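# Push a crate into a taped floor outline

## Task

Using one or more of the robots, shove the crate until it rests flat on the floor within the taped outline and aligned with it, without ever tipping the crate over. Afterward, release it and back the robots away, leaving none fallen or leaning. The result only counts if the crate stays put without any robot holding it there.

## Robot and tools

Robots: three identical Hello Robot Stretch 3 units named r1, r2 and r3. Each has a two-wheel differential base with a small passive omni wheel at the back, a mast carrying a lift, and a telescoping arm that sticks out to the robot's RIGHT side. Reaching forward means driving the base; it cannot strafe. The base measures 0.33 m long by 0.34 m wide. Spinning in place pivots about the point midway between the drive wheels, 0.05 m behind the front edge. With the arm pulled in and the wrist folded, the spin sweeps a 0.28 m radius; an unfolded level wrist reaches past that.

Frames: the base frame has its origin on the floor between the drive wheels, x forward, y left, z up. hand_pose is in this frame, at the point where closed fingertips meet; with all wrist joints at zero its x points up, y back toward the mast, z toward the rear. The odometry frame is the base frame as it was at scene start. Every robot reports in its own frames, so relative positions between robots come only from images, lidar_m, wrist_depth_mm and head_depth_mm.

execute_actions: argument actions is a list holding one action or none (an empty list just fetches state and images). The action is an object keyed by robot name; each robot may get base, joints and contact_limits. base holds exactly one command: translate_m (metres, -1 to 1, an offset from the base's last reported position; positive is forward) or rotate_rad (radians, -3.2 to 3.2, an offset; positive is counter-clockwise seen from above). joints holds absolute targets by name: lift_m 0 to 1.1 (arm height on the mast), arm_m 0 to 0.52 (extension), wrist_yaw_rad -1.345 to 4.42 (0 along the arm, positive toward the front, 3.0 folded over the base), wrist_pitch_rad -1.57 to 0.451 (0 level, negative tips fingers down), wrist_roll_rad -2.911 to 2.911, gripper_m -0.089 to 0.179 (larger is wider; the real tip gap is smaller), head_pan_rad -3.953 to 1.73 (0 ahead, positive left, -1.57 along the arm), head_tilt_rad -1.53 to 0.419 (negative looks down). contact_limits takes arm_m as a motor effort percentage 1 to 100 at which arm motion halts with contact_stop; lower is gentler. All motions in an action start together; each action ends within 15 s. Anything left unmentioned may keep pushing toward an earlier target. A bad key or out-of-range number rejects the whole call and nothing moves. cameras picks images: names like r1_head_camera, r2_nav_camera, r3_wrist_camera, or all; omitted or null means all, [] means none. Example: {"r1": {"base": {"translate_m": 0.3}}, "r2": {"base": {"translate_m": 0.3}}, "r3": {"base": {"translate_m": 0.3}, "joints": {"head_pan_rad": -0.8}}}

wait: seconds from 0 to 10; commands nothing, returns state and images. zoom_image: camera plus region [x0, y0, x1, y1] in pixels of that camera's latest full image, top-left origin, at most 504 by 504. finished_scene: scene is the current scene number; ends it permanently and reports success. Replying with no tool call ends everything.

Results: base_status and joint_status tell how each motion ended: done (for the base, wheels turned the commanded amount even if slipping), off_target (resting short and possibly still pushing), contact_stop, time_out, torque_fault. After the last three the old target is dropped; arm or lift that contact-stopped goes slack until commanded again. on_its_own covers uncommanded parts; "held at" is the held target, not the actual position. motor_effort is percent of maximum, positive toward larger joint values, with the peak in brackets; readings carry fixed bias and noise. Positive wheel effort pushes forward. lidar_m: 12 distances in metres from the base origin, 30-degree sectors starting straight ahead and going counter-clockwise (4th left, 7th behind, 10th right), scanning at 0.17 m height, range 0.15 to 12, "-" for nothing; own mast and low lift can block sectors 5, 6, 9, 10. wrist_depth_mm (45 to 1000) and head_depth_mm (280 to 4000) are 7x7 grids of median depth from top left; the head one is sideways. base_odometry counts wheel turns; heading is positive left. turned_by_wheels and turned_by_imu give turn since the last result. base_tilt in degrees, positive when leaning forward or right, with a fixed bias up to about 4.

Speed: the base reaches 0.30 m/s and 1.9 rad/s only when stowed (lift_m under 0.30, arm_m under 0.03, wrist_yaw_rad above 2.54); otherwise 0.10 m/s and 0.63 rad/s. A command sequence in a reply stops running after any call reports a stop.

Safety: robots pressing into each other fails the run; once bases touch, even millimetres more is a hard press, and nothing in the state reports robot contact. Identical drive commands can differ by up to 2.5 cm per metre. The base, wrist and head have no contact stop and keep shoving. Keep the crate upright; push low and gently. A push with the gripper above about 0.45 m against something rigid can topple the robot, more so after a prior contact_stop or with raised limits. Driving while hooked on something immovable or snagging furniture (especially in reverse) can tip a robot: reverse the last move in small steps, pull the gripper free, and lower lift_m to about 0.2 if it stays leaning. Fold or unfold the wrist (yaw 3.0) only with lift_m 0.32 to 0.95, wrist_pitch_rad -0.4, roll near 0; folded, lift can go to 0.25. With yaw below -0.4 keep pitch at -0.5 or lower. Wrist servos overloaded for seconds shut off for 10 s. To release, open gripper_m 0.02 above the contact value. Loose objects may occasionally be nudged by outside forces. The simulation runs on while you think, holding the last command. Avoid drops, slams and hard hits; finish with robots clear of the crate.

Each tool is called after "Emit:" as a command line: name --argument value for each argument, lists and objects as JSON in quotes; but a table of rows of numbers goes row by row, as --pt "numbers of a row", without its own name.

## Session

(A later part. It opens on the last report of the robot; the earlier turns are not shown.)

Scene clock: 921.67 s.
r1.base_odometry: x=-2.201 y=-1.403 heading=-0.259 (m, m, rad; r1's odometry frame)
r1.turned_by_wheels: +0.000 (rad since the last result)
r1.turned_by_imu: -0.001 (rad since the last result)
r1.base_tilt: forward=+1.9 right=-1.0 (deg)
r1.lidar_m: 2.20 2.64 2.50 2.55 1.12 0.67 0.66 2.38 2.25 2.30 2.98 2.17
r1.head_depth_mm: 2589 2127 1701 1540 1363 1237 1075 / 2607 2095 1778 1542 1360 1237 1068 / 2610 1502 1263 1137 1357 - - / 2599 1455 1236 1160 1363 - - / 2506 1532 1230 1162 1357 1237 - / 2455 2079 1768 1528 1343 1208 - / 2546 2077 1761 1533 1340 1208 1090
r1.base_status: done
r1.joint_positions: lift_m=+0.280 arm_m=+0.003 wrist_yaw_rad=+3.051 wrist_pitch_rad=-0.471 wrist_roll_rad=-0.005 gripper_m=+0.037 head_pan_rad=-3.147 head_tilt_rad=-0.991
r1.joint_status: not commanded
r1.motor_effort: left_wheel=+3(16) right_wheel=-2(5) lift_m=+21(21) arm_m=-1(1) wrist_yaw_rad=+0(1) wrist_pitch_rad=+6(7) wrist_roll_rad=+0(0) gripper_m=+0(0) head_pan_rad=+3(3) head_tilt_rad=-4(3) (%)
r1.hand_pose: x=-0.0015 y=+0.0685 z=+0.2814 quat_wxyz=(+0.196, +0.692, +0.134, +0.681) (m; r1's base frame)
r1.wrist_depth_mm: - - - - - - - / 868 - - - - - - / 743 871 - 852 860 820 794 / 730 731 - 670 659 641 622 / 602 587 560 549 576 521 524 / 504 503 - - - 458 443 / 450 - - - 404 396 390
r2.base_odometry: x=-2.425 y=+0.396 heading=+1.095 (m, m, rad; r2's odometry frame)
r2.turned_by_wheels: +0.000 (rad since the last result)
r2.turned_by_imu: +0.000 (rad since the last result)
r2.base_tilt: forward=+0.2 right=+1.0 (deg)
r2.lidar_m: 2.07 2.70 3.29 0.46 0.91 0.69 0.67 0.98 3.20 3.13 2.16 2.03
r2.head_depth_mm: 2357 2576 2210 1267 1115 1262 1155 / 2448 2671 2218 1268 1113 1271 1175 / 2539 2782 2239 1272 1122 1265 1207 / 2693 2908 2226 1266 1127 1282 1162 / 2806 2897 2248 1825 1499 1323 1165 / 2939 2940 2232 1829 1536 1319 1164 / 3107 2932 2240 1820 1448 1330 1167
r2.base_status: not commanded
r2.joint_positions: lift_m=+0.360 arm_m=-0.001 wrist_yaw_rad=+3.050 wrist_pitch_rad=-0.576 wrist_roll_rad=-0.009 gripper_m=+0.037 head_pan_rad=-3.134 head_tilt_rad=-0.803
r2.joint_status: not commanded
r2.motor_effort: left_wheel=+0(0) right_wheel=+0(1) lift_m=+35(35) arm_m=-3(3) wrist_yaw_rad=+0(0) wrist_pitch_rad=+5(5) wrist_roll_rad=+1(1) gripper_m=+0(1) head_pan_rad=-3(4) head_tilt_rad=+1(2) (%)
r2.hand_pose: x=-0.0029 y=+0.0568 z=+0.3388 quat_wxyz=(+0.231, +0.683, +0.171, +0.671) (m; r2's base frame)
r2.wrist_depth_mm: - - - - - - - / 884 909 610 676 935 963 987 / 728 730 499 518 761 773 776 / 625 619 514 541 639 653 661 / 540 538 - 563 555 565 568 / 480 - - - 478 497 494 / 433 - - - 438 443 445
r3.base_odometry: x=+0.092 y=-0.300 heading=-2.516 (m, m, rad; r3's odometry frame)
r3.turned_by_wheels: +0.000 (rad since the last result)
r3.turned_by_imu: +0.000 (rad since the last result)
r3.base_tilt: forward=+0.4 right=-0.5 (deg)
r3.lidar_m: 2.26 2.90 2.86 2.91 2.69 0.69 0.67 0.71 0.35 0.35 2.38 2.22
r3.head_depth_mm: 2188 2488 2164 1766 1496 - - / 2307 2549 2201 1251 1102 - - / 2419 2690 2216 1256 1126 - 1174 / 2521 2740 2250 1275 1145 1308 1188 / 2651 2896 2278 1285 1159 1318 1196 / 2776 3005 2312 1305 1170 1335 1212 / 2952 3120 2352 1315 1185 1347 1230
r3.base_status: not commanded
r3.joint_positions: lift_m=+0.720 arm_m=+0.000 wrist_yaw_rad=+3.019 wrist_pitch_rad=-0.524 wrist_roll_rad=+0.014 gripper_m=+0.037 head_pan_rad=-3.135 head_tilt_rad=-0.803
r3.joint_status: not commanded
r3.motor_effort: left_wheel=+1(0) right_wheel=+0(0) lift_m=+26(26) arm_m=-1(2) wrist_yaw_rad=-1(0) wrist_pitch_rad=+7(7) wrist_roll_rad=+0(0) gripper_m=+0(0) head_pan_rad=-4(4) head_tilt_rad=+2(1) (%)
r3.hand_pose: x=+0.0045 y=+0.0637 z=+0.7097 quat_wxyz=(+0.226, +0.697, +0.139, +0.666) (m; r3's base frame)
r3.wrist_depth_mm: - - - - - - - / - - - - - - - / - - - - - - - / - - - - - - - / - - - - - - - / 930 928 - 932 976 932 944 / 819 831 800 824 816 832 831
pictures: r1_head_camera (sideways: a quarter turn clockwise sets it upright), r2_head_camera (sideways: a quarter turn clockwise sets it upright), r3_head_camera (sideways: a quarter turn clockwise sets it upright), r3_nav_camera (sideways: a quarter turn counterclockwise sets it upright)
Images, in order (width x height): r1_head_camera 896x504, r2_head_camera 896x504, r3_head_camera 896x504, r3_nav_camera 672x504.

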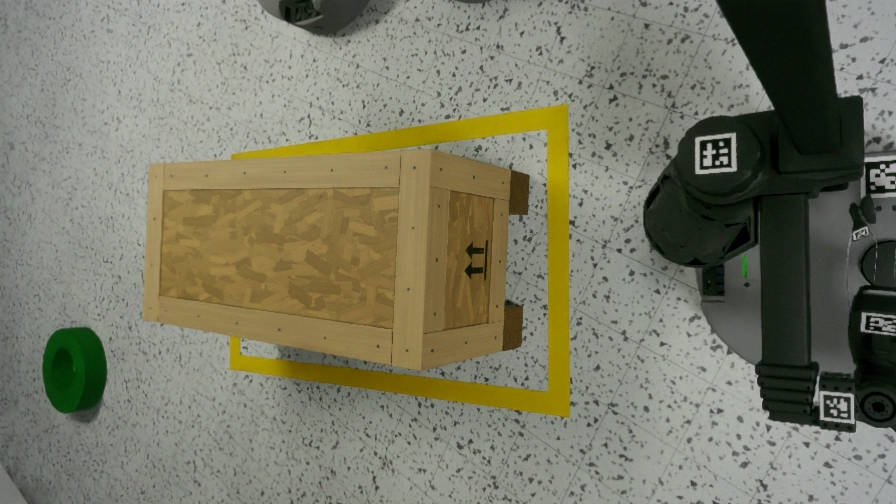

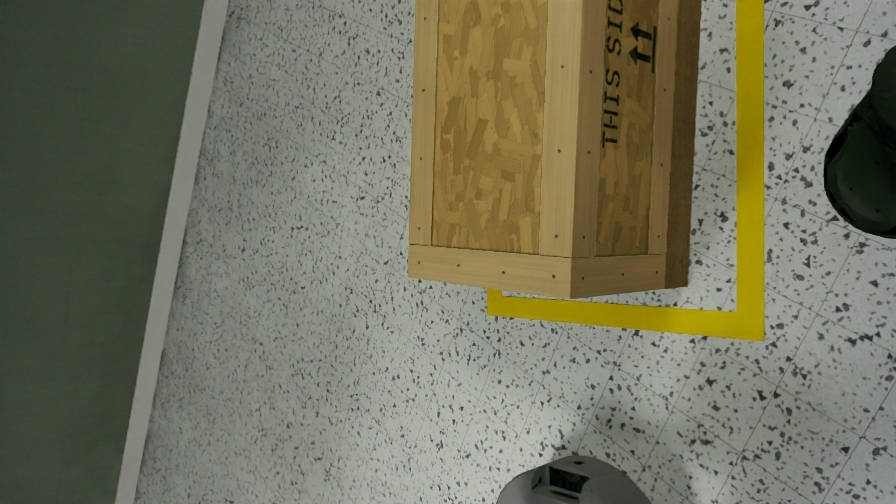

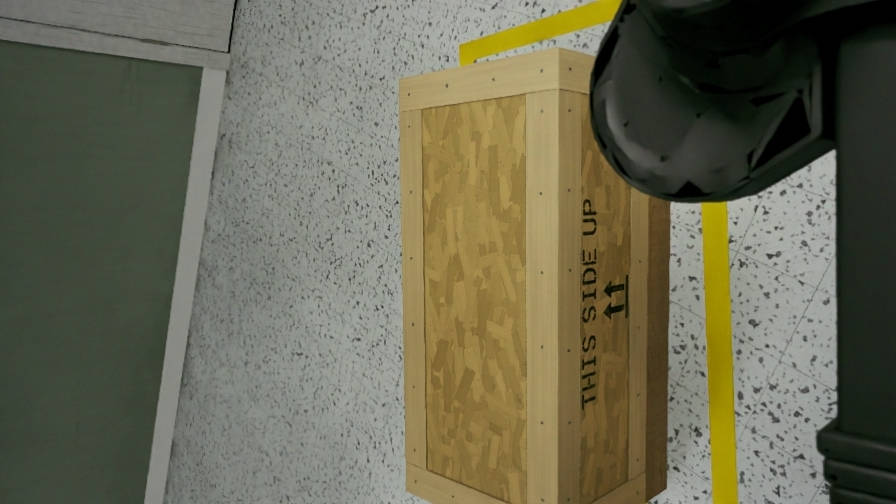

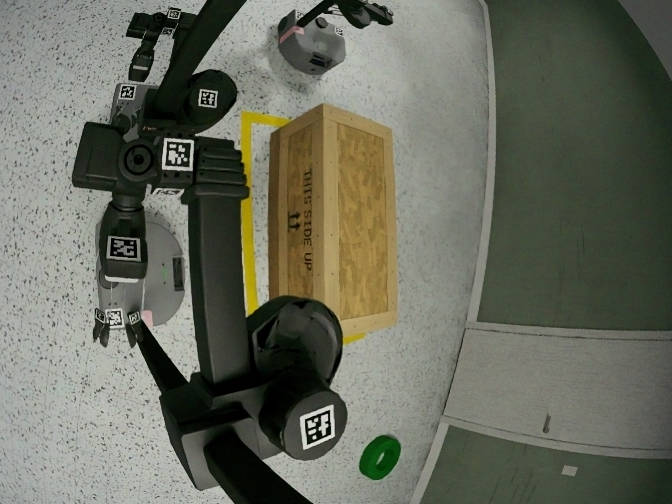

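Emit:
execute_actions --actions '[{"r2":{"base":{"translate_m":0.5},"joints":{"lift_m":0.28}}}]' --cameras '[]'

Emit:
execute_actions --actions '[{"r3":{"base":{"rotate_rad":-0.67},"joints":{"lift_m":0.36}}}]' --cameras '[]'

Emit:
execute_actions --actions '[{"r3":{"base":{"translate_m":-0.43},"joints":{"head_tilt_rad":-1.0}}}]' --cameras '[]'

Emit:
execute_actions --actions '[{"r3":{"base":{"rotate_rad":0.62}}}]' --cameras '["r1_head_camera","r3_head_camera"]'

Scene clock: 934.87 s.
r1.base_odometry: x=-2.201 y=-1.403 heading=-0.259 (m, m, rad; r1's odometry frame)
r1.turned_by_wheels: +0.000 (rad since the last result)
r1.turned_by_imu: +0.000 (rad since the last result)
r1.base_tilt: forward=+1.9 right=-1.0 (deg)
r1.lidar_m: 2.19 2.64 2.49 2.56 3.34 0.67 0.66 2.38 2.24 2.30 2.98 2.17
r1.head_depth_mm: 2612 2112 1717 1546 1369 1231 1071 / 2576 2129 1783 1539 1358 1238 1067 / 2594 1508 1265 1139 1359 - - / 2567 1461 1238 1152 1354 - - / 2485 1535 1239 1164 1349 1245 - / 2456 2088 1760 1537 1342 1206 - / 2562 2082 1764 1509 1339 1204 1094
r1.base_status: not commanded
r1.joint_positions: lift_m=+0.280 arm_m=+0.003 wrist_yaw_rad=+3.051 wrist_pitch_rad=-0.471 wrist_roll_rad=-0.005 gripper_m=+0.037 head_pan_rad=-3.147 head_tilt_rad=-0.991
r1.joint_status: not commanded
r1.motor_effort: left_wheel=+4(3) right_wheel=-2(2) lift_m=+21(21) arm_m=-1(1) wrist_yaw_rad=-1(1) wrist_pitch_rad=+6(6) wrist_roll_rad=+0(0) gripper_m=+0(0) head_pan_rad=+3(3) head_tilt_rad=-4(3) (%)
r1.hand_pose: x=-0.0015 y=+0.0685 z=+0.2814 quat_wxyz=(+0.196, +0.692, +0.134, +0.681) (m; r1's base frame)
r1.wrist_depth_mm: - - - - - - - / - - - - - - - / 987 947 - 863 841 798 785 / 747 731 - 665 657 641 629 / 604 599 578 554 560 535 505 / 501 503 - - - 451 445 / 447 - - - 406 398 386
r2.base_odometry: x=-2.196 y=+0.840 heading=+1.095 (m, m, rad; r2's odometry frame)
r2.turned_by_wheels: +0.000 (rad since the last result)
r2.turned_by_imu: +0.003 (rad since the last result)
r2.base_tilt: forward=+0.2 right=+0.9 (deg)
r2.lidar_m: 1.62 2.11 3.08 3.16 0.64 0.65 1.17 1.40 3.46 2.43 1.69 1.58
r2.head_depth_mm: 2708 2886 1563 1520 1514 1190 1108 / 2859 2879 1562 1555 1528 1306 1159 / 2997 2889 1563 1558 1542 1321 1181 / 3145 2923 1623 1575 1538 1318 1167 / 3271 2934 2257 1828 1538 1331 1160 / 3415 2938 2240 1783 1547 1339 1169 / 3541 2951 2186 1705 1528 1333 1171
r2.base_status: done
r2.joint_positions: lift_m=+0.280 arm_m=-0.001 wrist_yaw_rad=+3.050 wrist_pitch_rad=-0.576 wrist_roll_rad=-0.009 gripper_m=+0.037 head_pan_rad=-3.134 head_tilt_rad=-0.803
r2.joint_status: all done
r2.motor_effort: left_wheel=+0(10) right_wheel=+1(9) lift_m=+26(33) arm_m=-3(3) wrist_yaw_rad=+1(0) wrist_pitch_rad=+5(4) wrist_roll_rad=+1(1) gripper_m=+0(1) head_pan_rad=-3(3) head_tilt_rad=+1(2) (%)
r2.hand_pose: x=-0.0029 y=+0.0568 z=+0.2592 quat_wxyz=(+0.231, +0.683, +0.171, +0.671) (m; r2's base frame)
r2.wrist_depth_mm: 931 950 - - - - - / 556 753 762 779 787 800 806 / 541 626 627 640 638 649 650 / 503 523 539 555 538 546 549 / 461 - - - 468 467 469 / - - - - 411 411 417 / - - - - 366 366 369
r3.base_odometry: x=+0.092 y=-0.300 heading=-2.516 (m, m, rad; r3's odometry frame)
r3.turned_by_wheels: +0.000 (rad since the last result)
r3.turned_by_imu: -0.001 (rad since the last result)
r3.base_tilt: forward=+0.4 right=-0.6 (deg)
r3.lidar_m: 2.26 2.91 2.86 2.91 2.70 0.69 0.67 0.71 1.38 3.47 0.65 0.52
r3.head_depth_mm: 2179 2510 2159 1758 1492 - - / 2302 2560 2182 1245 1099 - - / 2405 2682 2218 1257 1123 - 1173 / 2505 2775 2264 1276 1149 1303 1191 / 2623 2861 2280 1284 1161 1315 1197 / 2798 2999 2326 1296 1175 1332 1210 / 2927 3138 2361 1317 1175 1352 1224
r3.base_status: not commanded
r3.joint_positions: lift_m=+0.720 arm_m=+0.000 wrist_yaw_rad=+3.019 wrist_pitch_rad=-0.524 wrist_roll_rad=+0.014 gripper_m=+0.037 head_pan_rad=-3.135 head_tilt_rad=-0.803
r3.joint_status: not commanded
r3.motor_effort: left_wheel=+0(1) right_wheel=+0(0) lift_m=+27(26) arm_m=-2(1) wrist_yaw_rad=-1(0) wrist_pitch_rad=+7(7) wrist_roll_rad=+0(0) gripper_m=+0(0) head_pan_rad=-4(3) head_tilt_rad=+2(2) (%)
r3.hand_pose: x=+0.0045 y=+0.0637 z=+0.7097 quat_wxyz=(+0.226, +0.697, +0.139, +0.666) (m; r3's base frame)
r3.wrist_depth_mm: - - - - - - - / - - - - - - - / - - - - - - - / - - - - - - - / - - - - - - - / 919 941 - 921 980 943 938 / 804 823 825 829 826 828 839
pictures: none
No camera images: the call's "cameras" was empty. Leave "cameras" out to get every camera's image.

Scene clock: 938.97 s.
r1.base_odometry: x=-2.201 y=-1.403 heading=-0.259 (m, m, rad; r1's odometry frame)
r1.turned_by_wheels: +0.000 (rad since the last result)
r1.turned_by_imu: +0.000 (rad since the last result)
r1.base_tilt: forward=+1.9 right=-1.0 (deg)
r1.lidar_m: 2.20 2.64 2.50 2.55 3.34 0.67 0.66 2.38 2.25 2.30 2.98 2.17
r1.head_depth_mm: 2614 2119 1744 1540 1373 1233 1067 / 2592 2111 1774 1545 1361 1235 1065 / 2627 1502 1265 1139 1360 - - / 2591 1476 1240 1149 1354 - - / 2484 1541 1238 1172 1349 1248 - / 2493 2097 1762 1533 1352 1202 - / 2527 2062 1763 1521 1355 1203 1089
r1.base_status: not commanded
r1.joint_positions: lift_m=+0.280 arm_m=+0.003 wrist_yaw_rad=+3.051 wrist_pitch_rad=-0.471 wrist_roll_rad=-0.005 gripper_m=+0.037 head_pan_rad=-3.147 head_tilt_rad=-0.991
r1.joint_status: not commanded
r1.motor_effort: left_wheel=+3(3) right_wheel=-1(2) lift_m=+21(21) arm_m=-1(1) wrist_yaw_rad=-1(1) wrist_pitch_rad=+7(7) wrist_roll_rad=+0(0) gripper_m=+0(0) head_pan_rad=+3(4) head_tilt_rad=-5(4) (%)
r1.hand_pose: x=-0.0015 y=+0.0685 z=+0.2814 quat_wxyz=(+0.196, +0.692, +0.134, +0.681) (m; r1's base frame)
r1.wrist_depth_mm: - - - - - - - / - - - - - - - / - 945 - 885 822 842 774 / 732 729 - 665 675 646 622 / 600 585 567 558 567 537 520 / 506 513 - - - 453 446 / 444 - - - 397 396 388
r2.base_odometry: x=-2.196 y=+0.840 heading=+1.095 (m, m, rad; r2's odometry frame)
r2.turned_by_wheels: +0.000 (rad since the last result)
r2.turned_by_imu: -0.001 (rad since the last result)
r2.base_tilt: forward=+0.3 right=+1.0 (deg)
r2.lidar_m: 1.62 2.11 3.08 3.15 0.64 0.65 1.17 1.39 3.44 2.43 1.68 1.58
r2.head_depth_mm: 2753 2862 1555 1534 1526 1286 1153 / 2852 2881 1554 1544 1521 1307 1162 / 2946 2879 1568 1569 1528 1318 1178 / 3176 2884 1624 1576 1527 1324 1154 / 3243 2912 2245 1841 1527 1324 1164 / 3445 2929 2265 1781 1539 1331 1169 / 3544 2955 2182 1707 1547 1334 1166
r2.base_status: not commanded
r2.joint_positions: lift_m=+0.280 arm_m=-0.001 wrist_yaw_rad=+3.050 wrist_pitch_rad=-0.576 wrist_roll_rad=-0.009 gripper_m=+0.037 head_pan_rad=-3.134 head_tilt_rad=-0.803
r2.joint_status: not commanded
r2.motor_effort: left_wheel=+0(1) right_wheel=+1(1) lift_m=+26(26) arm_m=-3(3) wrist_yaw_rad=+0(1) wrist_pitch_rad=+4(5) wrist_roll_rad=+1(0) gripper_m=+0(0) head_pan_rad=-3(3) head_tilt_rad=+1(1) (%)
r2.hand_pose: x=-0.0029 y=+0.0568 z=+0.2592 quat_wxyz=(+0.231, +0.683, +0.171, +0.671) (m; r2's base frame)
r2.wrist_depth_mm: 556 969 - - - - - / 526 625 747 787 795 800 807 / 570 612 628 636 638 639 655 / 519 523 531 553 537 535 546 / 462 - - - 475 473 471 / - - - - 405 409 417 / - - - - 364 366 374
r3.base_odometry: x=+0.092 y=-0.300 heading=+3.098 (m, m, rad; r3's odometry frame)
r3.turned_by_wheels: -0.670 (rad since the last result)
r3.turned_by_imu: -0.662 (rad since the last result)
r3.base_tilt: forward=+0.4 right=-0.6 (deg)
r3.lidar_m: 0.52 2.23 2.62 2.86 2.86 2.89 2.51 0.67 0.68 0.87 3.62 2.54
r3.head_depth_mm: 2444 2694 2163 1769 1483 1293 1162 / 2409 2645 2107 1784 1501 1298 1184 / 2358 2627 2165 1807 1525 1307 1185 / 2305 2589 2259 1831 1523 1318 1157 / 2235 2529 2289 1837 1505 1306 1164 / 2201 2466 2309 1862 1114 1247 1175 / 2150 2428 2358 1878 1098 1116 1184
r3.base_status: done
r3.joint_positions: lift_m=+0.360 arm_m=+0.000 wrist_yaw_rad=+3.019 wrist_pitch_rad=-0.524 wrist_roll_rad=+0.014 gripper_m=+0.037 head_pan_rad=-3.135 head_tilt_rad=-0.803
r3.joint_status: all done
r3.motor_effort: left_wheel=+2(6) right_wheel=-3(7) lift_m=+21(22) arm_m=-2(2) wrist_yaw_rad=+0(0) wrist_pitch_rad=+7(7) wrist_roll_rad=+0(0) gripper_m=+1(1) head_pan_rad=-4(3) head_tilt_rad=+2(1) (%)
r3.hand_pose: x=+0.0045 y=+0.0637 z=+0.3499 quat_wxyz=(+0.226, +0.697, +0.139, +0.666) (m; r3's base frame)
r3.wrist_depth_mm: - - - - - - - / - - - - - - - / 905 880 908 906 909 900 925 / 722 737 729 745 745 742 740 / 622 620 - 630 641 623 634 / 533 540 - 556 558 548 547 / 473 - - - 481 482 481
pictures: none
No camera images: the call's "cameras" was empty. Leave "cameras" out to get every camera's image.

Scene clock: 944.50 s.
r1.base_odometry: x=-2.201 y=-1.403 heading=-0.259 (m, m, rad; r1's odometry frame)
r1.turned_by_wheels: +0.000 (rad since the last result)
r1.turned_by_imu: +0.000 (rad since the last result)
r1.base_tilt: forward=+1.9 right=-1.0 (deg)
r1.lidar_m: 2.20 2.64 2.50 2.55 3.33 0.67 0.66 2.37 2.24 2.30 2.98 2.17
r1.head_depth_mm: 1463 1817 1790 1551 1361 1240 1074 / 2508 1831 1741 1548 1361 1236 1069 / 2593 1511 1262 1142 1352 - - / 2626 1458 1237 1158 1356 - - / 2499 1539 1237 1163 1343 1244 - / 2500 2086 1778 1526 1349 1200 - / 2566 2070 1770 1531 1342 1204 1088
r1.base_status: not commanded
r1.joint_positions: lift_m=+0.280 arm_m=+0.003 wrist_yaw_rad=+3.051 wrist_pitch_rad=-0.471 wrist_roll_rad=-0.005 gripper_m=+0.037 head_pan_rad=-3.147 head_tilt_rad=-0.991
r1.joint_status: not commanded
r1.motor_effort: left_wheel=+4(3) right_wheel=-2(2) lift_m=+21(21) arm_m=-1(1) wrist_yaw_rad=-2(0) wrist_pitch_rad=+6(7) wrist_roll_rad=+0(0) gripper_m=+0(0) head_pan_rad=+3(4) head_tilt_rad=-4(4) (%)
r1.hand_pose: x=-0.0015 y=+0.0685 z=+0.2814 quat_wxyz=(+0.196, +0.692, +0.134, +0.681) (m; r1's base frame)
r1.wrist_depth_mm: - - - - - - - / - - - - - - - / 981 922 - 887 833 829 755 / 752 729 - 683 661 635 618 / 579 590 561 553 559 543 523 / 503 502 - - - 458 446 / 449 - - - 398 387 393
r2.base_odometry: x=-2.196 y=+0.840 heading=+1.095 (m, m, rad; r2's odometry frame)
r2.turned_by_wheels: +0.000 (rad since the last result)
r2.turned_by_imu: -0.001 (rad since the last result)
r2.base_tilt: forward=+0.2 right=+0.9 (deg)
r2.lidar_m: 1.61 2.10 3.09 3.16 1.09 1.07 1.17 1.40 3.45 2.43 1.68 1.58
r2.head_depth_mm: 2729 2855 1547 1542 1525 1317 1159 / 2848 2881 1554 1543 1526 1310 1161 / 2986 2886 1568 1560 1530 1313 1184 / 3123 2899 1617 1592 1535 1325 1163 / 3240 2950 2251 1821 1530 1328 1163 / 3425 2947 2269 1774 1539 1329 1167 / 3586 2951 2194 1707 1543 1323 1174
r2.base_status: not commanded
r2.joint_positions: lift_m=+0.280 arm_m=-0.001 wrist_yaw_rad=+3.050 wrist_pitch_rad=-0.576 wrist_roll_rad=-0.009 gripper_m=+0.037 head_pan_rad=-3.134 head_tilt_rad=-0.803
r2.joint_status: not commanded
r2.motor_effort: left_wheel=+1(1) right_wheel=+1(1) lift_m=+26(26) arm_m=-3(3) wrist_yaw_rad=+0(0) wrist_pitch_rad=+5(4) wrist_roll_rad=+1(1) gripper_m=+0(0) head_pan_rad=-3(4) head_tilt_rad=+1(1) (%)
r2.hand_pose: x=-0.0029 y=+0.0568 z=+0.2592 quat_wxyz=(+0.231, +0.683, +0.171, +0.671) (m; r2's base frame)
r2.wrist_depth_mm: 940 964 - - - - - / 742 751 789 769 780 796 806 / 612 622 632 630 639 647 641 / 516 530 526 549 533 537 551 / 461 - - - 472 469 477 / - - - - 406 412 416 / - - - - 365 370 372
r3.base_odometry: x=+0.522 y=-0.319 heading=+3.098 (m, m, rad; r3's odometry frame)
r3.turned_by_wheels: +0.000 (rad since the last result)
r3.turned_by_imu: +0.000 (rad since the last result)
r3.base_tilt: forward=+0.4 right=-0.6 (deg)
r3.lidar_m: 0.94 2.65 3.09 2.76 2.76 2.41 2.10 0.33 0.33 0.42 0.92 3.02
r3.head_depth_mm: 2210 2022 1729 1517 1337 1237 - / 2168 2053 1716 1519 1358 - - / 2115 2095 1742 1534 1362 - - / 2053 2108 1783 1553 1374 1252 - / 1996 2158 1794 1561 1386 1236 - / 1940 2102 1826 1588 1392 898 1095 / 1905 2115 1847 1595 977 876 989
r3.base_status: done
r3.joint_positions: lift_m=+0.360 arm_m=+0.000 wrist_yaw_rad=+3.019 wrist_pitch_rad=-0.524 wrist_roll_rad=+0.014 gripper_m=+0.037 head_pan_rad=-3.135 head_tilt_rad=-0.987
r3.joint_status: all done
r3.motor_effort: left_wheel=+3(4) right_wheel=-3(9) lift_m=+21(21) arm_m=-2(2) wrist_yaw_rad=+0(0) wrist_pitch_rad=+7(7) wrist_roll_rad=+0(0) gripper_m=+0(1) head_pan_rad=-3(4) head_tilt_rad=-6(23) (%)
r3.hand_pose: x=+0.0045 y=+0.0637 z=+0.3499 quat_wxyz=(+0.226, +0.697, +0.139, +0.666) (m; r3's base frame)
r3.wrist_depth_mm: - - - - - - - / - - - - - - - / 887 896 905 908 887 901 919 / 719 739 731 754 742 753 752 / 622 616 - 623 653 628 644 / 534 534 - 559 555 540 544 / 471 - - - 481 477 479
pictures: none
No camera images: the call's "cameras" was empty. Leave "cameras" out to get every camera's image.

Scene clock: 946.43 s.
r1.base_odometry: x=-2.201 y=-1.403 heading=-0.259 (m, m, rad; r1's odometry frame)
r1.turned_by_wheels: +0.000 (rad since the last result)
r1.turned_by_imu: +0.000 (rad since the last result)
r1.base_tilt: forward=+1.9 right=-1.0 (deg)
r1.lidar_m: 2.20 2.64 2.50 2.55 3.34 0.67 0.66 2.37 2.24 2.30 2.98 2.17
r1.head_depth_mm: 1455 2009 1735 1552 1353 1236 1071 / 2450 1798 1722 1548 1360 1230 1066 / 2611 1502 1264 1145 1352 - - / 2579 1479 1240 1155 1361 - - / 2482 1532 1238 1162 1347 1252 - / 2455 2099 1778 1519 1357 1203 - / 2564 2081 1772 1522 1344 1205 1092
r1.base_status: not commanded
r1.joint_positions: lift_m=+0.280 arm_m=+0.003 wrist_yaw_rad=+3.051 wrist_pitch_rad=-0.471 wrist_roll_rad=-0.005 gripper_m=+0.037 head_pan_rad=-3.147 head_tilt_rad=-0.991
r1.joint_status: not commanded
r1.motor_effort: left_wheel=+3(4) right_wheel=-2(2) lift_m=+21(21) arm_m=-1(1) wrist_yaw_rad=-1(1) wrist_pitch_rad=+6(6) wrist_roll_rad=+0(0) gripper_m=+0(0) head_pan_rad=+3(2) head_tilt_rad=-4(4) (%)
r1.hand_pose: x=-0.0015 y=+0.0685 z=+0.2814 quat_wxyz=(+0.196, +0.692, +0.134, +0.681) (m; r1's base frame)
r1.wrist_depth_mm: - - - - - - - / - - - - - - - / 994 931 - 878 840 808 795 / 757 720 - 688 665 632 621 / 597 593 566 548 558 524 520 / 512 510 - - - 453 451 / 444 - - - 406 396 391
r2.base_odometry: x=-2.196 y=+0.840 heading=+1.095 (m, m, rad; r2's odometry frame)
r2.turned_by_wheels: +0.000 (rad since the last result)
r2.turned_by_imu: +0.000 (rad since the last result)
r2.base_tilt: forward=+0.2 right=+1.0 (deg)
r2.lidar_m: 1.61 2.10 3.09 3.15 1.08 1.07 1.17 1.40 3.44 2.44 1.68 1.58
r2.head_depth_mm: 2709 2905 1543 1546 1520 1309 1158 / 2858 2852 1551 1547 1524 1319 1157 / 2995 2902 1570 1561 1528 1312 1174 / 3068 2883 1628 1576 1538 1317 1163 / 3277 2933 2257 1828 1536 1323 1171 / 3394 2935 2245 1785 1534 1330 1169 / 3601 2915 2173 1698 1546 1339 1165
r2.base_status: not commanded
r2.joint_positions: lift_m=+0.280 arm_m=-0.001 wrist_yaw_rad=+3.050 wrist_pitch_rad=-0.576 wrist_roll_rad=-0.009 gripper_m=+0.037 head_pan_rad=-3.134 head_tilt_rad=-0.803
r2.joint_status: not commanded
r2.motor_effort: left_wheel=-1(0) right_wheel=+1(1) lift_m=+26(26) arm_m=-3(3) wrist_yaw_rad=+1(0) wrist_pitch_rad=+5(5) wrist_roll_rad=+1(1) gripper_m=+1(0) head_pan_rad=-2(4) head_tilt_rad=+1(1) (%)
r2.hand_pose: x=-0.0029 y=+0.0568 z=+0.2592 quat_wxyz=(+0.231, +0.683, +0.171, +0.671) (m; r2's base frame)
r2.wrist_depth_mm: 940 963 - - - - - / 750 760 776 767 783 792 801 / 617 613 631 626 640 641 656 / 519 518 530 548 544 547 544 / 459 - - - 475 468 475 / - - - - 406 411 420 / - - - - 361 368 375
r3.base_odometry: x=+0.522 y=-0.319 heading=-2.565 (m, m, rad; r3's odometry frame)
r3.turned_by_wheels: +0.620 (rad since the last result)
r3.turned_by_imu: +0.612 (rad since the last result)
r3.base_tilt: forward=+0.5 right=-0.6 (deg)
r3.lidar_m: 2.66 3.01 2.76 2.78 2.30 2.09 0.33 0.34 0.46 1.48 2.88 0.95
r3.head_depth_mm: 1944 2038 1731 1514 1337 1238 - / 2004 2062 1749 1525 1357 - - / 2111 2061 1770 1537 1358 - - / 2194 2091 1791 1103 969 1096 - / 2295 2134 1804 1093 961 1185 - / 2385 2163 1832 1097 971 1182 1134 / 2450 2180 1839 1111 983 1173 1140
r3.base_status: done
r3.joint_positions: lift_m=+0.360 arm_m=+0.000 wrist_yaw_rad=+3.019 wrist_pitch_rad=-0.524 wrist_roll_rad=+0.014 gripper_m=+0.037 head_pan_rad=-3.135 head_tilt_rad=-0.987
r3.joint_status: not commanded
r3.motor_effort: left_wheel=-2(8) right_wheel=+3(8) lift_m=+21(21) arm_m=-2(2) wrist_yaw_rad=-1(0) wrist_pitch_rad=+7(7) wrist_roll_rad=+0(0) gripper_m=+1(0) head_pan_rad=-3(4) head_tilt_rad=-6(5) (%)
r3.hand_pose: x=+0.0045 y=+0.0637 z=+0.3499 quat_wxyz=(+0.226, +0.697, +0.139, +0.666) (m; r3's base frame)
r3.wrist_depth_mm: - - - - - - - / - - - - - - - / 901 895 906 908 915 913 905 / 722 732 737 734 736 750 751 / 621 620 - 632 649 625 631 / 533 539 - 555 557 542 552 / 477 - - - 474 480 482
pictures: r1_head_camera (sideways: a quarter turn clockwise sets it upright), r3_head_camera (sideways: a quarter turn clockwise sets it upright)
Images, in order (width x height): r1_head_camera 896x504, r3_head_camera 896x504.

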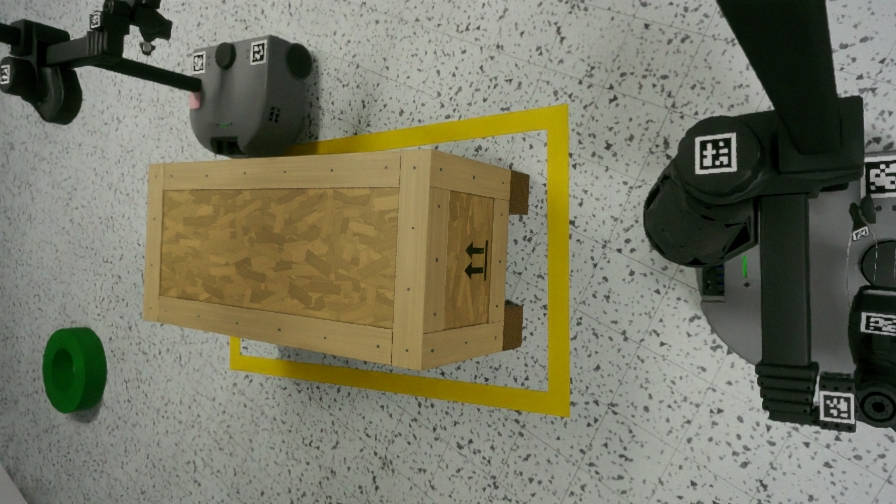

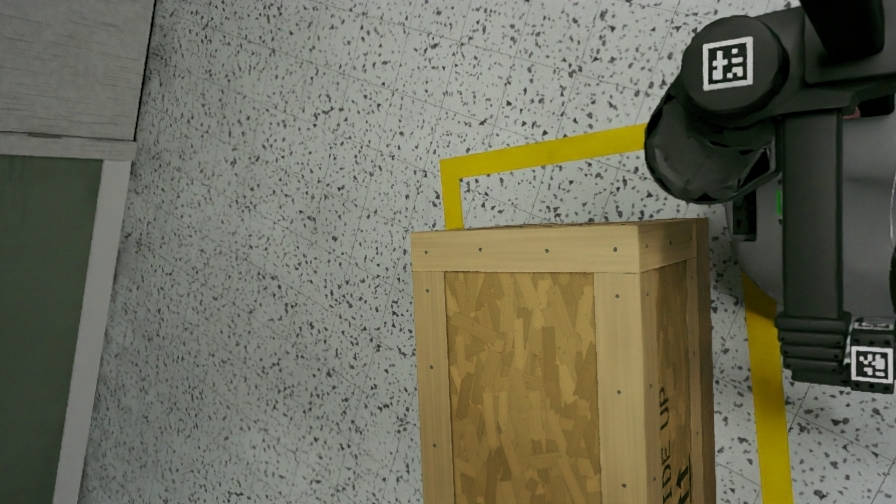

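Emit:
execute_actions --actions '[{"r3":{"base":{"rotate_rad":0.2}}}]' --cameras '[]'

Emit:
execute_actions --actions '[{"r3":{"base":{"translate_m":-0.095}}}]' --cameras '["r1_head_camera","r3_head_camera","r2_head_camera"]'

Scene clock: 951.60 s.
r1.base_odometry: x=-2.201 y=-1.403 heading=-0.259 (m, m, rad; r1's odometry frame)
r1.turned_by_wheels: +0.000 (rad since the last result)
r1.turned_by_imu: +0.000 (rad since the last result)
r1.base_tilt: forward=+1.9 right=-1.0 (deg)
r1.lidar_m: 2.20 2.65 2.50 2.55 3.34 0.67 0.66 2.38 2.24 2.30 2.98 2.17
r1.head_depth_mm: 1437 2084 1752 1552 1363 1237 1075 / 2340 1791 1704 1542 1364 1227 1071 / 2601 1514 1268 1149 1358 - - / 2588 1469 1235 1152 1356 - - / 2495 1542 1231 1158 1360 1238 - / 2462 2099 1767 1525 1346 1206 - / 2564 2080 1779 1521 1346 1207 1095
r1.base_status: not commanded
r1.joint_positions: lift_m=+0.280 arm_m=+0.003 wrist_yaw_rad=+3.051 wrist_pitch_rad=-0.471 wrist_roll_rad=-0.005 gripper_m=+0.037 head_pan_rad=-3.147 head_tilt_rad=-0.991
r1.joint_status: not commanded
r1.motor_effort: left_wheel=+3(3) right_wheel=-3(2) lift_m=+21(21) arm_m=-1(1) wrist_yaw_rad=-1(1) wrist_pitch_rad=+7(6) wrist_roll_rad=+0(0) gripper_m=+0(0) head_pan_rad=+2(3) head_tilt_rad=-3(4) (%)
r1.hand_pose: x=-0.0015 y=+0.0685 z=+0.2814 quat_wxyz=(+0.196, +0.692, +0.134, +0.681) (m; r1's base frame)
r1.wrist_depth_mm: - - - - - - - / - - - - - - - / 998 931 - 859 834 805 794 / 746 712 - 689 665 636 617 / 607 597 556 556 551 528 523 / 499 514 - - - 453 447 / 438 - - - 401 395 386
r2.base_odometry: x=-2.196 y=+0.840 heading=+1.095 (m, m, rad; r2's odometry frame)
r2.turned_by_wheels: +0.000 (rad since the last result)
r2.turned_by_imu: -0.001 (rad since the last result)
r2.base_tilt: forward=+0.2 right=+0.9 (deg)
r2.lidar_m: 1.61 2.10 3.09 3.16 1.09 1.07 1.17 1.40 3.42 2.43 1.68 1.58
r2.head_depth_mm: 2747 2896 1563 1529 1533 1318 1156 / 2843 2889 1547 1557 1519 1316 1161 / 2989 2911 1572 1559 1519 1315 1181 / 3122 2897 1628 1581 1527 1320 1157 / 3243 2970 2255 1824 1532 1327 1160 / 3388 2957 2230 1787 1529 1327 1165 / 3518 2950 2191 1706 1532 1326 1170
r2.base_status: not commanded
r2.joint_positions: lift_m=+0.280 arm_m=-0.001 wrist_yaw_rad=+3.050 wrist_pitch_rad=-0.576 wrist_roll_rad=-0.009 gripper_m=+0.037 head_pan_rad=-3.134 head_tilt_rad=-0.803
r2.joint_status: not commanded
r2.motor_effort: left_wheel=-1(1) right_wheel=+1(2) lift_m=+27(26) arm_m=-3(3) wrist_yaw_rad=+0(0) wrist_pitch_rad=+4(5) wrist_roll_rad=+1(1) gripper_m=+0(1) head_pan_rad=-4(3) head_tilt_rad=+1(0) (%)
r2.hand_pose: x=-0.0029 y=+0.0568 z=+0.2592 quat_wxyz=(+0.231, +0.683, +0.171, +0.671) (m; r2's base frame)
r2.wrist_depth_mm: 926 966 - - - - - / 753 750 770 779 775 801 810 / 614 619 627 633 630 651 655 / 518 514 538 550 540 542 545 / 466 - - - 473 465 479 / - - - - 405 417 413 / - - - - 364 368 368
r3.base_odometry: x=+0.522 y=-0.319 heading=-2.366 (m, m, rad; r3's odometry frame)
r3.turned_by_wheels: +0.200 (rad since the last result)
r3.turned_by_imu: +0.197 (rad since the last result)
r3.base_tilt: forward=+0.4 right=-0.6 (deg)
r3.lidar_m: 2.79 2.83 2.76 2.84 2.16 2.09 0.33 0.37 0.59 3.54 0.94 2.64
r3.head_depth_mm: 2040 2031 1740 1515 1339 1239 - / 2148 2050 1748 1517 1355 - - / 2299 2076 1766 1092 979 - - / 2399 2122 1783 1079 956 1182 - / 2502 2129 1804 1091 978 1206 - / 2602 2162 1824 1100 988 1226 1132 / 2694 2184 1853 1112 1013 1253 1133
r3.base_status: done
r3.joint_positions: lift_m=+0.360 arm_m=+0.000 wrist_yaw_rad=+3.019 wrist_pitch_rad=-0.524 wrist_roll_rad=+0.014 gripper_m=+0.037 head_pan_rad=-3.135 head_tilt_rad=-0.988
r3.joint_status: not commanded
r3.motor_effort: left_wheel=-2(6) right_wheel=+3(7) lift_m=+21(21) arm_m=-2(2) wrist_yaw_rad=+0(0) wrist_pitch_rad=+7(7) wrist_roll_rad=+0(0) gripper_m=+1(1) head_pan_rad=-3(4) head_tilt_rad=-5(5) (%)
r3.hand_pose: x=+0.0045 y=+0.0637 z=+0.3499 quat_wxyz=(+0.226, +0.697, +0.139, +0.666) (m; r3's base frame)
r3.wrist_depth_mm: - - - - - - - / - - - - - - - / 889 887 888 896 904 907 903 / 742 732 731 749 742 746 744 / 615 623 - 621 650 626 630 / 535 541 - 554 564 546 547 / 473 - - - 481 485 483
pictures: none
No camera images: the call's "cameras" was empty. Leave "cameras" out to get every camera's image.

Scene clock: 953.77 s.
r1.base_odometry: x=-2.201 y=-1.403 heading=-0.259 (m, m, rad; r1's odometry frame)
r1.turned_by_wheels: +0.000 (rad since the last result)
r1.turned_by_imu: +0.000 (rad since the last result)
r1.base_tilt: forward=+1.8 right=-1.0 (deg)
r1.lidar_m: 2.19 2.64 2.50 2.55 3.31 0.68 0.66 2.38 2.25 2.29 2.97 2.17
r1.head_depth_mm: 2583 2011 1795 1550 1361 1240 1070 / 1408 1816 1715 1539 1371 1233 1064 / 2602 1553 1270 1138 1357 - - / 2559 1472 1237 1136 1355 - - / 2485 1495 1235 1133 1345 1242 - / 2469 2080 1775 1533 1345 1209 - / 2559 2088 1760 1520 1344 1206 1086
r1.base_status: not commanded
r1.joint_positions: lift_m=+0.280 arm_m=+0.003 wrist_yaw_rad=+3.051 wrist_pitch_rad=-0.471 wrist_roll_rad=-0.005 gripper_m=+0.037 head_pan_rad=-3.147 head_tilt_rad=-0.991
r1.joint_status: not commanded
r1.motor_effort: left_wheel=+4(3) right_wheel=-1(2) lift_m=+21(21) arm_m=-1(1) wrist_yaw_rad=+1(2) wrist_pitch_rad=+6(7) wrist_roll_rad=+0(0) gripper_m=+0(0) head_pan_rad=+3(3) head_tilt_rad=-4(4) (%)
r1.hand_pose: x=-0.0015 y=+0.0685 z=+0.2814 quat_wxyz=(+0.196, +0.692, +0.134, +0.681) (m; r1's base frame)
r1.wrist_depth_mm: - - - - - - - / - - - - - - - / 986 939 - 884 870 819 784 / 755 725 - 679 654 640 630 / 599 594 555 557 565 536 517 / 505 510 - - - 456 449 / 444 - - - 399 397 393
r2.base_odometry: x=-2.196 y=+0.840 heading=+1.095 (m, m, rad; r2's odometry frame)
r2.turned_by_wheels: +0.000 (rad since the last result)
r2.turned_by_imu: +0.000 (rad since the last result)
r2.base_tilt: forward=+0.2 right=+0.9 (deg)
r2.lidar_m: 1.61 2.10 3.07 3.15 3.34 1.13 1.17 1.39 3.45 2.44 1.68 1.58
r2.head_depth_mm: 2751 2847 1557 1561 1526 1318 1155 / 2868 2874 1562 1561 1528 1316 1165 / 2975 2893 1555 1571 1533 1313 1180 / 3073 2895 1616 1616 1532 1315 1164 / 3261 2945 2245 1840 1530 1322 1160 / 3410 2875 2254 1786 1532 1331 1162 / 3588 2958 2175 1694 1540 1330 1169
r2.base_status: not commanded
r2.joint_positions: lift_m=+0.280 arm_m=-0.001 wrist_yaw_rad=+3.050 wrist_pitch_rad=-0.576 wrist_roll_rad=-0.009 gripper_m=+0.037 head_pan_rad=-3.134 head_tilt_rad=-0.803
r2.joint_status: not commanded
r2.motor_effort: left_wheel=+0(0) right_wheel=+1(2) lift_m=+27(26) arm_m=-3(3) wrist_yaw_rad=+1(1) wrist_pitch_rad=+5(5) wrist_roll_rad=+1(1) gripper_m=+1(1) head_pan_rad=-4(3) head_tilt_rad=+1(2) (%)
r2.hand_pose: x=-0.0029 y=+0.0568 z=+0.2592 quat_wxyz=(+0.231, +0.683, +0.171, +0.671) (m; r2's base frame)
r2.wrist_depth_mm: 969 961 - - - - - / 757 745 772 784 787 800 804 / 605 607 629 635 643 646 651 / 519 523 531 555 546 544 547 / 465 - - - 470 466 473 / - - - - 407 413 418 / - - - - 363 367 370
r3.base_odometry: x=+0.590 y=-0.253 heading=-2.367 (m, m, rad; r3's odometry frame)
r3.turned_by_wheels: -0.001 (rad since the last result)
r3.turned_by_imu: -0.023 (rad since the last result)
r3.base_tilt: forward=+0.4 right=-0.6 (deg)
r3.lidar_m: 2.84 2.88 2.81 2.79 2.10 2.02 0.28 0.30 0.45 3.73 1.13 1.01
r3.head_depth_mm: 1961 2026 1729 1505 1338 1238 - / 2066 2041 1756 1512 1343 - - / 2200 2058 1759 1478 974 - - / 2328 2084 1782 1075 956 963 - / 2429 2130 1794 1088 962 1095 - / 2541 2154 1818 1094 973 1154 1135 / 2654 2168 1833 1107 982 1201 1137
r3.base_status: translate_m off_target (by the wheels' count: -0.0947 of -0.0950)
r3.joint_positions: lift_m=+0.360 arm_m=+0.000 wrist_yaw_rad=+3.019 wrist_pitch_rad=-0.524 wrist_roll_rad=+0.014 gripper_m=+0.037 head_pan_rad=-3.135 head_tilt_rad=-0.990
r3.joint_status: not commanded
r3.on_its_own: left_wheel is at rest, and its effort (-77) is outside its rest range (-18 to +18); right_wheel is at rest, and its effort (-25) is outside its rest range (-18 to +18)
r3.motor_effort: left_wheel=-77(91) right_wheel=-25(54) lift_m=+22(22) arm_m=-2(2) wrist_yaw_rad=-1(0) wrist_pitch_rad=+7(7) wrist_roll_rad=+0(0) gripper_m=+0(1) head_pan_rad=-3(3) head_tilt_rad=-5(4) (%)
r3.hand_pose: x=+0.0045 y=+0.0637 z=+0.3499 quat_wxyz=(+0.226, +0.697, +0.139, +0.666) (m; r3's base frame)
r3.wrist_depth_mm: - - - - - - - / - - - - - - - / 881 882 912 914 901 911 919 / 725 733 734 737 740 739 750 / 619 624 - 630 641 630 630 / 543 541 - 558 556 549 541 / 477 - - - 483 483 483
pictures: r1_head_camera (sideways: a quarter turn clockwise sets it upright), r2_head_camera (sideways: a quarter turn clockwise sets it upright), r3_head_camera (sideways: a quarter turn clockwise sets it upright)
Images, in order (width x height): r1_head_camera 896x504, r2_head_camera 896x504, r3_head_camera 896x504.

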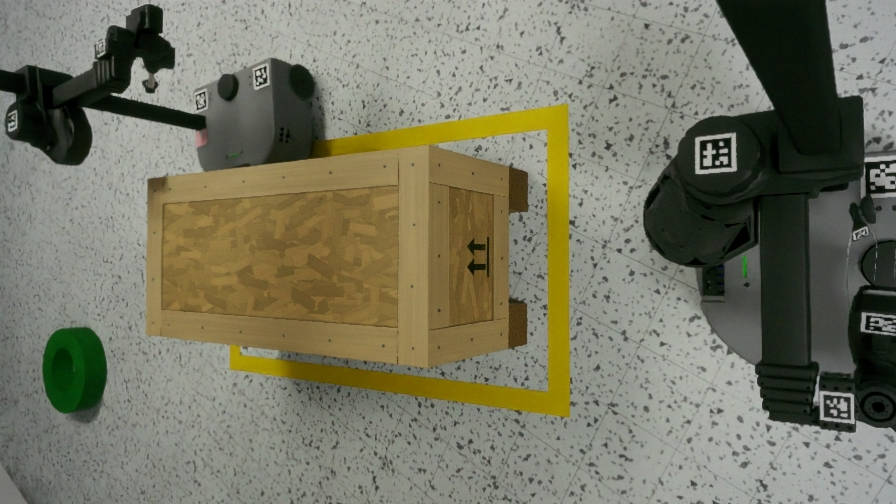

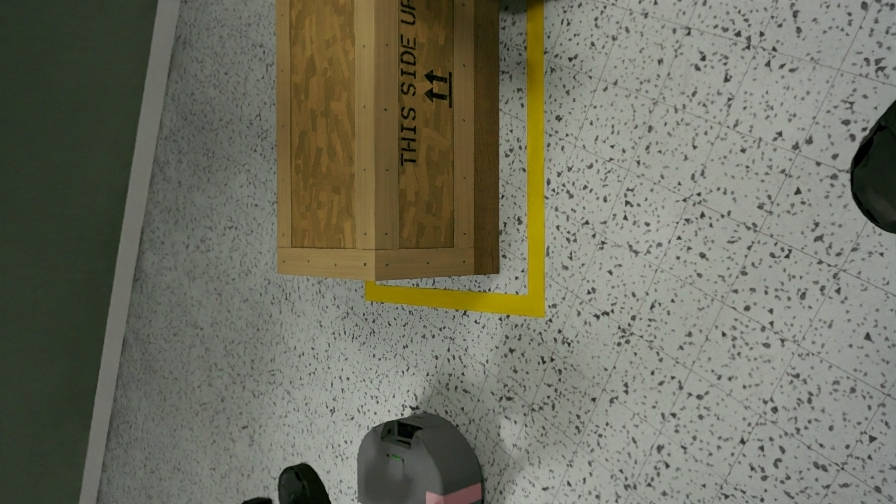

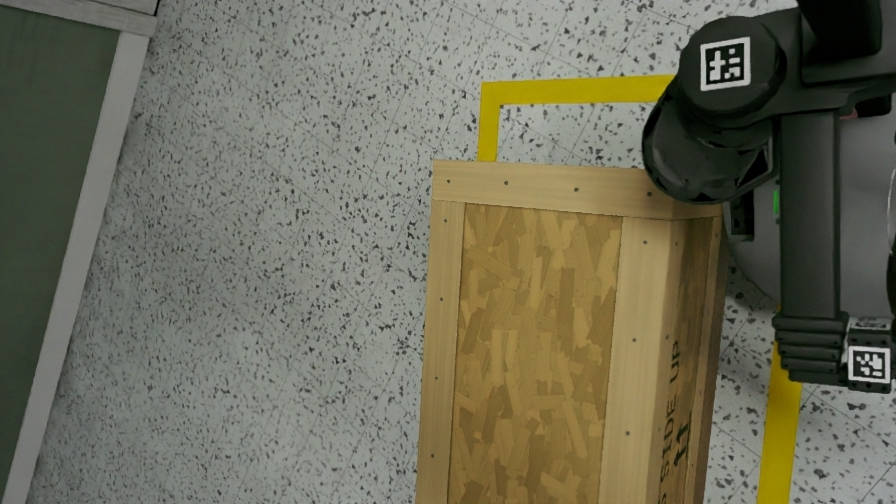

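Aligned now. Clear r3.

Emit:
execute_actions --actions '[{"r3":{"base":{"translate_m":0.55},"joints":{"lift_m":0.28}},"r1":{"base":{"translate_m":0.2}}}]' --cameras '["r1_head_camera","r3_head_camera"]'

Scene clock: 959.90 s.
r1.base_odometry: x=-2.008 y=-1.454 heading=-0.259 (m, m, rad; r1's odometry frame)
r1.turned_by_wheels: +0.000 (rad since the last result)
r1.turned_by_imu: +0.000 (rad since the last result)
r1.base_tilt: forward=+1.9 right=-1.0 (deg)
r1.lidar_m: 2.04 2.54 2.41 2.47 1.67 1.99 0.85 2.47 2.33 2.38 3.09 1.99
r1.head_depth_mm: 2592 2088 1772 1550 1361 1234 1072 / 2581 2123 1774 1548 1354 1237 1074 / 2601 1546 1275 1478 1362 - - / 2574 1464 1262 1447 1353 - - / 2504 1491 1265 1480 1348 1250 - / 2473 2088 1773 1525 1349 1203 - / 2550 2079 1769 1522 1347 1204 1089
r1.base_status: done
r1.joint_positions: lift_m=+0.280 arm_m=+0.003 wrist_yaw_rad=+3.051 wrist_pitch_rad=-0.471 wrist_roll_rad=-0.005 gripper_m=+0.037 head_pan_rad=-3.147 head_tilt_rad=-0.991
r1.joint_status: not commanded
r1.motor_effort: left_wheel=+3(16) right_wheel=-2(6) lift_m=+22(21) arm_m=-1(1) wrist_yaw_rad=+0(1) wrist_pitch_rad=+6(6) wrist_roll_rad=+0(0) gripper_m=+0(0) head_pan_rad=+3(3) head_tilt_rad=-3(4) (%)
r1.hand_pose: x=-0.0015 y=+0.0685 z=+0.2814 quat_wxyz=(+0.196, +0.692, +0.134, +0.681) (m; r1's base frame)
r1.wrist_depth_mm: - - - - - - - / - - - - - - - / 1000 927 - 862 833 826 802 / 748 731 - 681 668 635 629 / 605 589 570 560 550 531 513 / 516 506 - - - 449 444 / 438 - - - 407 396 386
r2.base_odometry: x=-2.196 y=+0.840 heading=+1.095 (m, m, rad; r2's odometry frame)
r2.turned_by_wheels: +0.000 (rad since the last result)
r2.turned_by_imu: -0.001 (rad since the last result)
r2.base_tilt: forward=+0.2 right=+1.0 (deg)
r2.lidar_m: 1.62 2.11 3.07 3.15 3.34 1.21 1.17 1.50 3.43 2.44 1.68 1.58
r2.head_depth_mm: 2724 2849 1547 1565 1521 1312 1154 / 2862 2905 1554 1551 1523 1318 1163 / 2967 2906 1553 1570 1519 1324 1179 / 3122 2897 1621 1604 1531 1328 1163 / 3266 2916 2252 1815 1545 1322 1160 / 3408 2943 2264 1818 1529 1333 1166 / 3599 2964 2255 1801 1539 1327 1171
r2.base_status: not commanded
r2.joint_positions: lift_m=+0.280 arm_m=-0.001 wrist_yaw_rad=+3.050 wrist_pitch_rad=-0.576 wrist_roll_rad=-0.009 gripper_m=+0.037 head_pan_rad=-3.134 head_tilt_rad=-0.803
r2.joint_status: not commanded
r2.motor_effort: left_wheel=-1(1) right_wheel=+0(1) lift_m=+26(26) arm_m=-3(3) wrist_yaw_rad=+1(0) wrist_pitch_rad=+5(5) wrist_roll_rad=+1(1) gripper_m=+0(1) head_pan_rad=-4(4) head_tilt_rad=+1(1) (%)
r2.hand_pose: x=-0.0029 y=+0.0568 z=+0.2592 quat_wxyz=(+0.231, +0.683, +0.171, +0.671) (m; r2's base frame)
r2.wrist_depth_mm: 603 615 - - - - - / 659 667 772 772 795 797 820 / 612 616 618 638 642 650 649 / 520 530 533 542 542 547 551 / 461 - - - 473 466 475 / - - - - 401 410 411 / - - - - 367 367 371
r3.base_odometry: x=+0.197 y=-0.638 heading=-2.367 (m, m, rad; r3's odometry frame)
r3.turned_by_wheels: +0.000 (rad since the last result)
r3.turned_by_imu: -0.002 (rad since the last result)
r3.base_tilt: forward=+0.4 right=-0.6 (deg)
r3.lidar_m: 2.36 2.59 2.52 2.65 2.57 2.47 0.82 0.88 1.89 0.73 0.71 2.26
r3.head_depth_mm: 2294 2032 1737 1508 1340 1220 - / 2398 2041 1748 1530 1357 1249 - / 2489 2062 1680 1478 1361 1260 - / 2554 2105 1239 1415 1375 1247 - / 2585 2128 1261 1460 1384 1242 - / 2628 2142 1287 1489 1393 1250 1132 / 2659 2159 1298 1502 1398 1251 1135
r3.base_status: done
r3.joint_positions: lift_m=+0.280 arm_m=+0.000 wrist_yaw_rad=+3.019 wrist_pitch_rad=-0.524 wrist_roll_rad=+0.014 gripper_m=+0.037 head_pan_rad=-3.135 head_tilt_rad=-0.990
r3.joint_status: all done
r3.motor_effort: left_wheel=+1(64) right_wheel=-1(26) lift_m=+21(21) arm_m=-2(2) wrist_yaw_rad=+0(0) wrist_pitch_rad=+7(7) wrist_roll_rad=+0(0) gripper_m=+1(0) head_pan_rad=-4(4) head_tilt_rad=-4(4) (%)
r3.hand_pose: x=+0.0045 y=+0.0637 z=+0.2699 quat_wxyz=(+0.226, +0.697, +0.139, +0.666) (m; r3's base frame)
r3.wrist_depth_mm: - - - - - - - / 969 946 971 962 953 - - / 742 754 754 762 762 764 777 / 610 606 613 620 618 620 630 / 518 519 - 535 539 528 531 / 466 - - - 466 454 453 / - - - - 401 402 402
pictures: r1_head_camera (sideways: a quarter turn clockwise sets it upright), r3_head_camera (sideways: a quarter turn clockwise sets it upright)
Images, in order (width x height): r1_head_camera 896x504, r3_head_camera 896x504.

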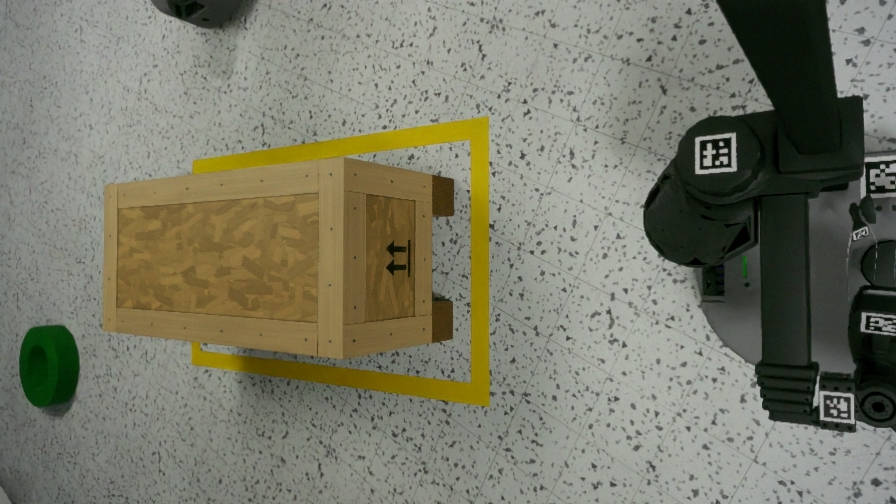

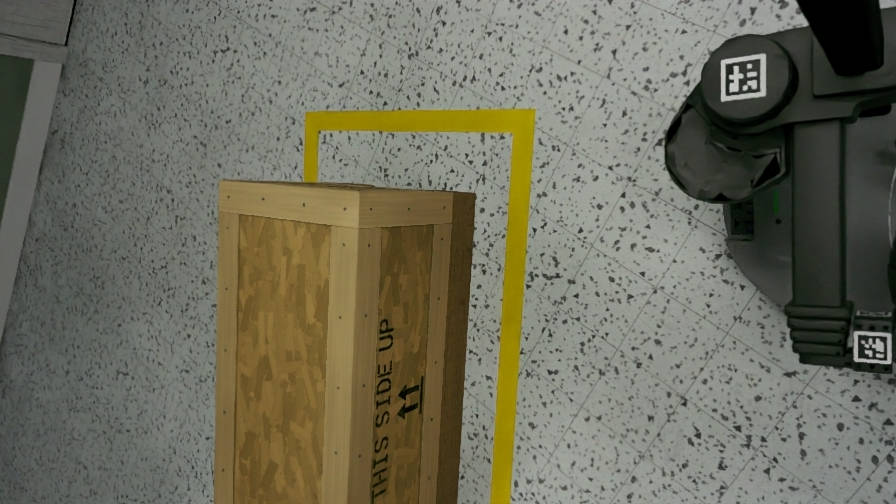

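Emit:
finished_scene --scene 1

The scene is finished: the task was done.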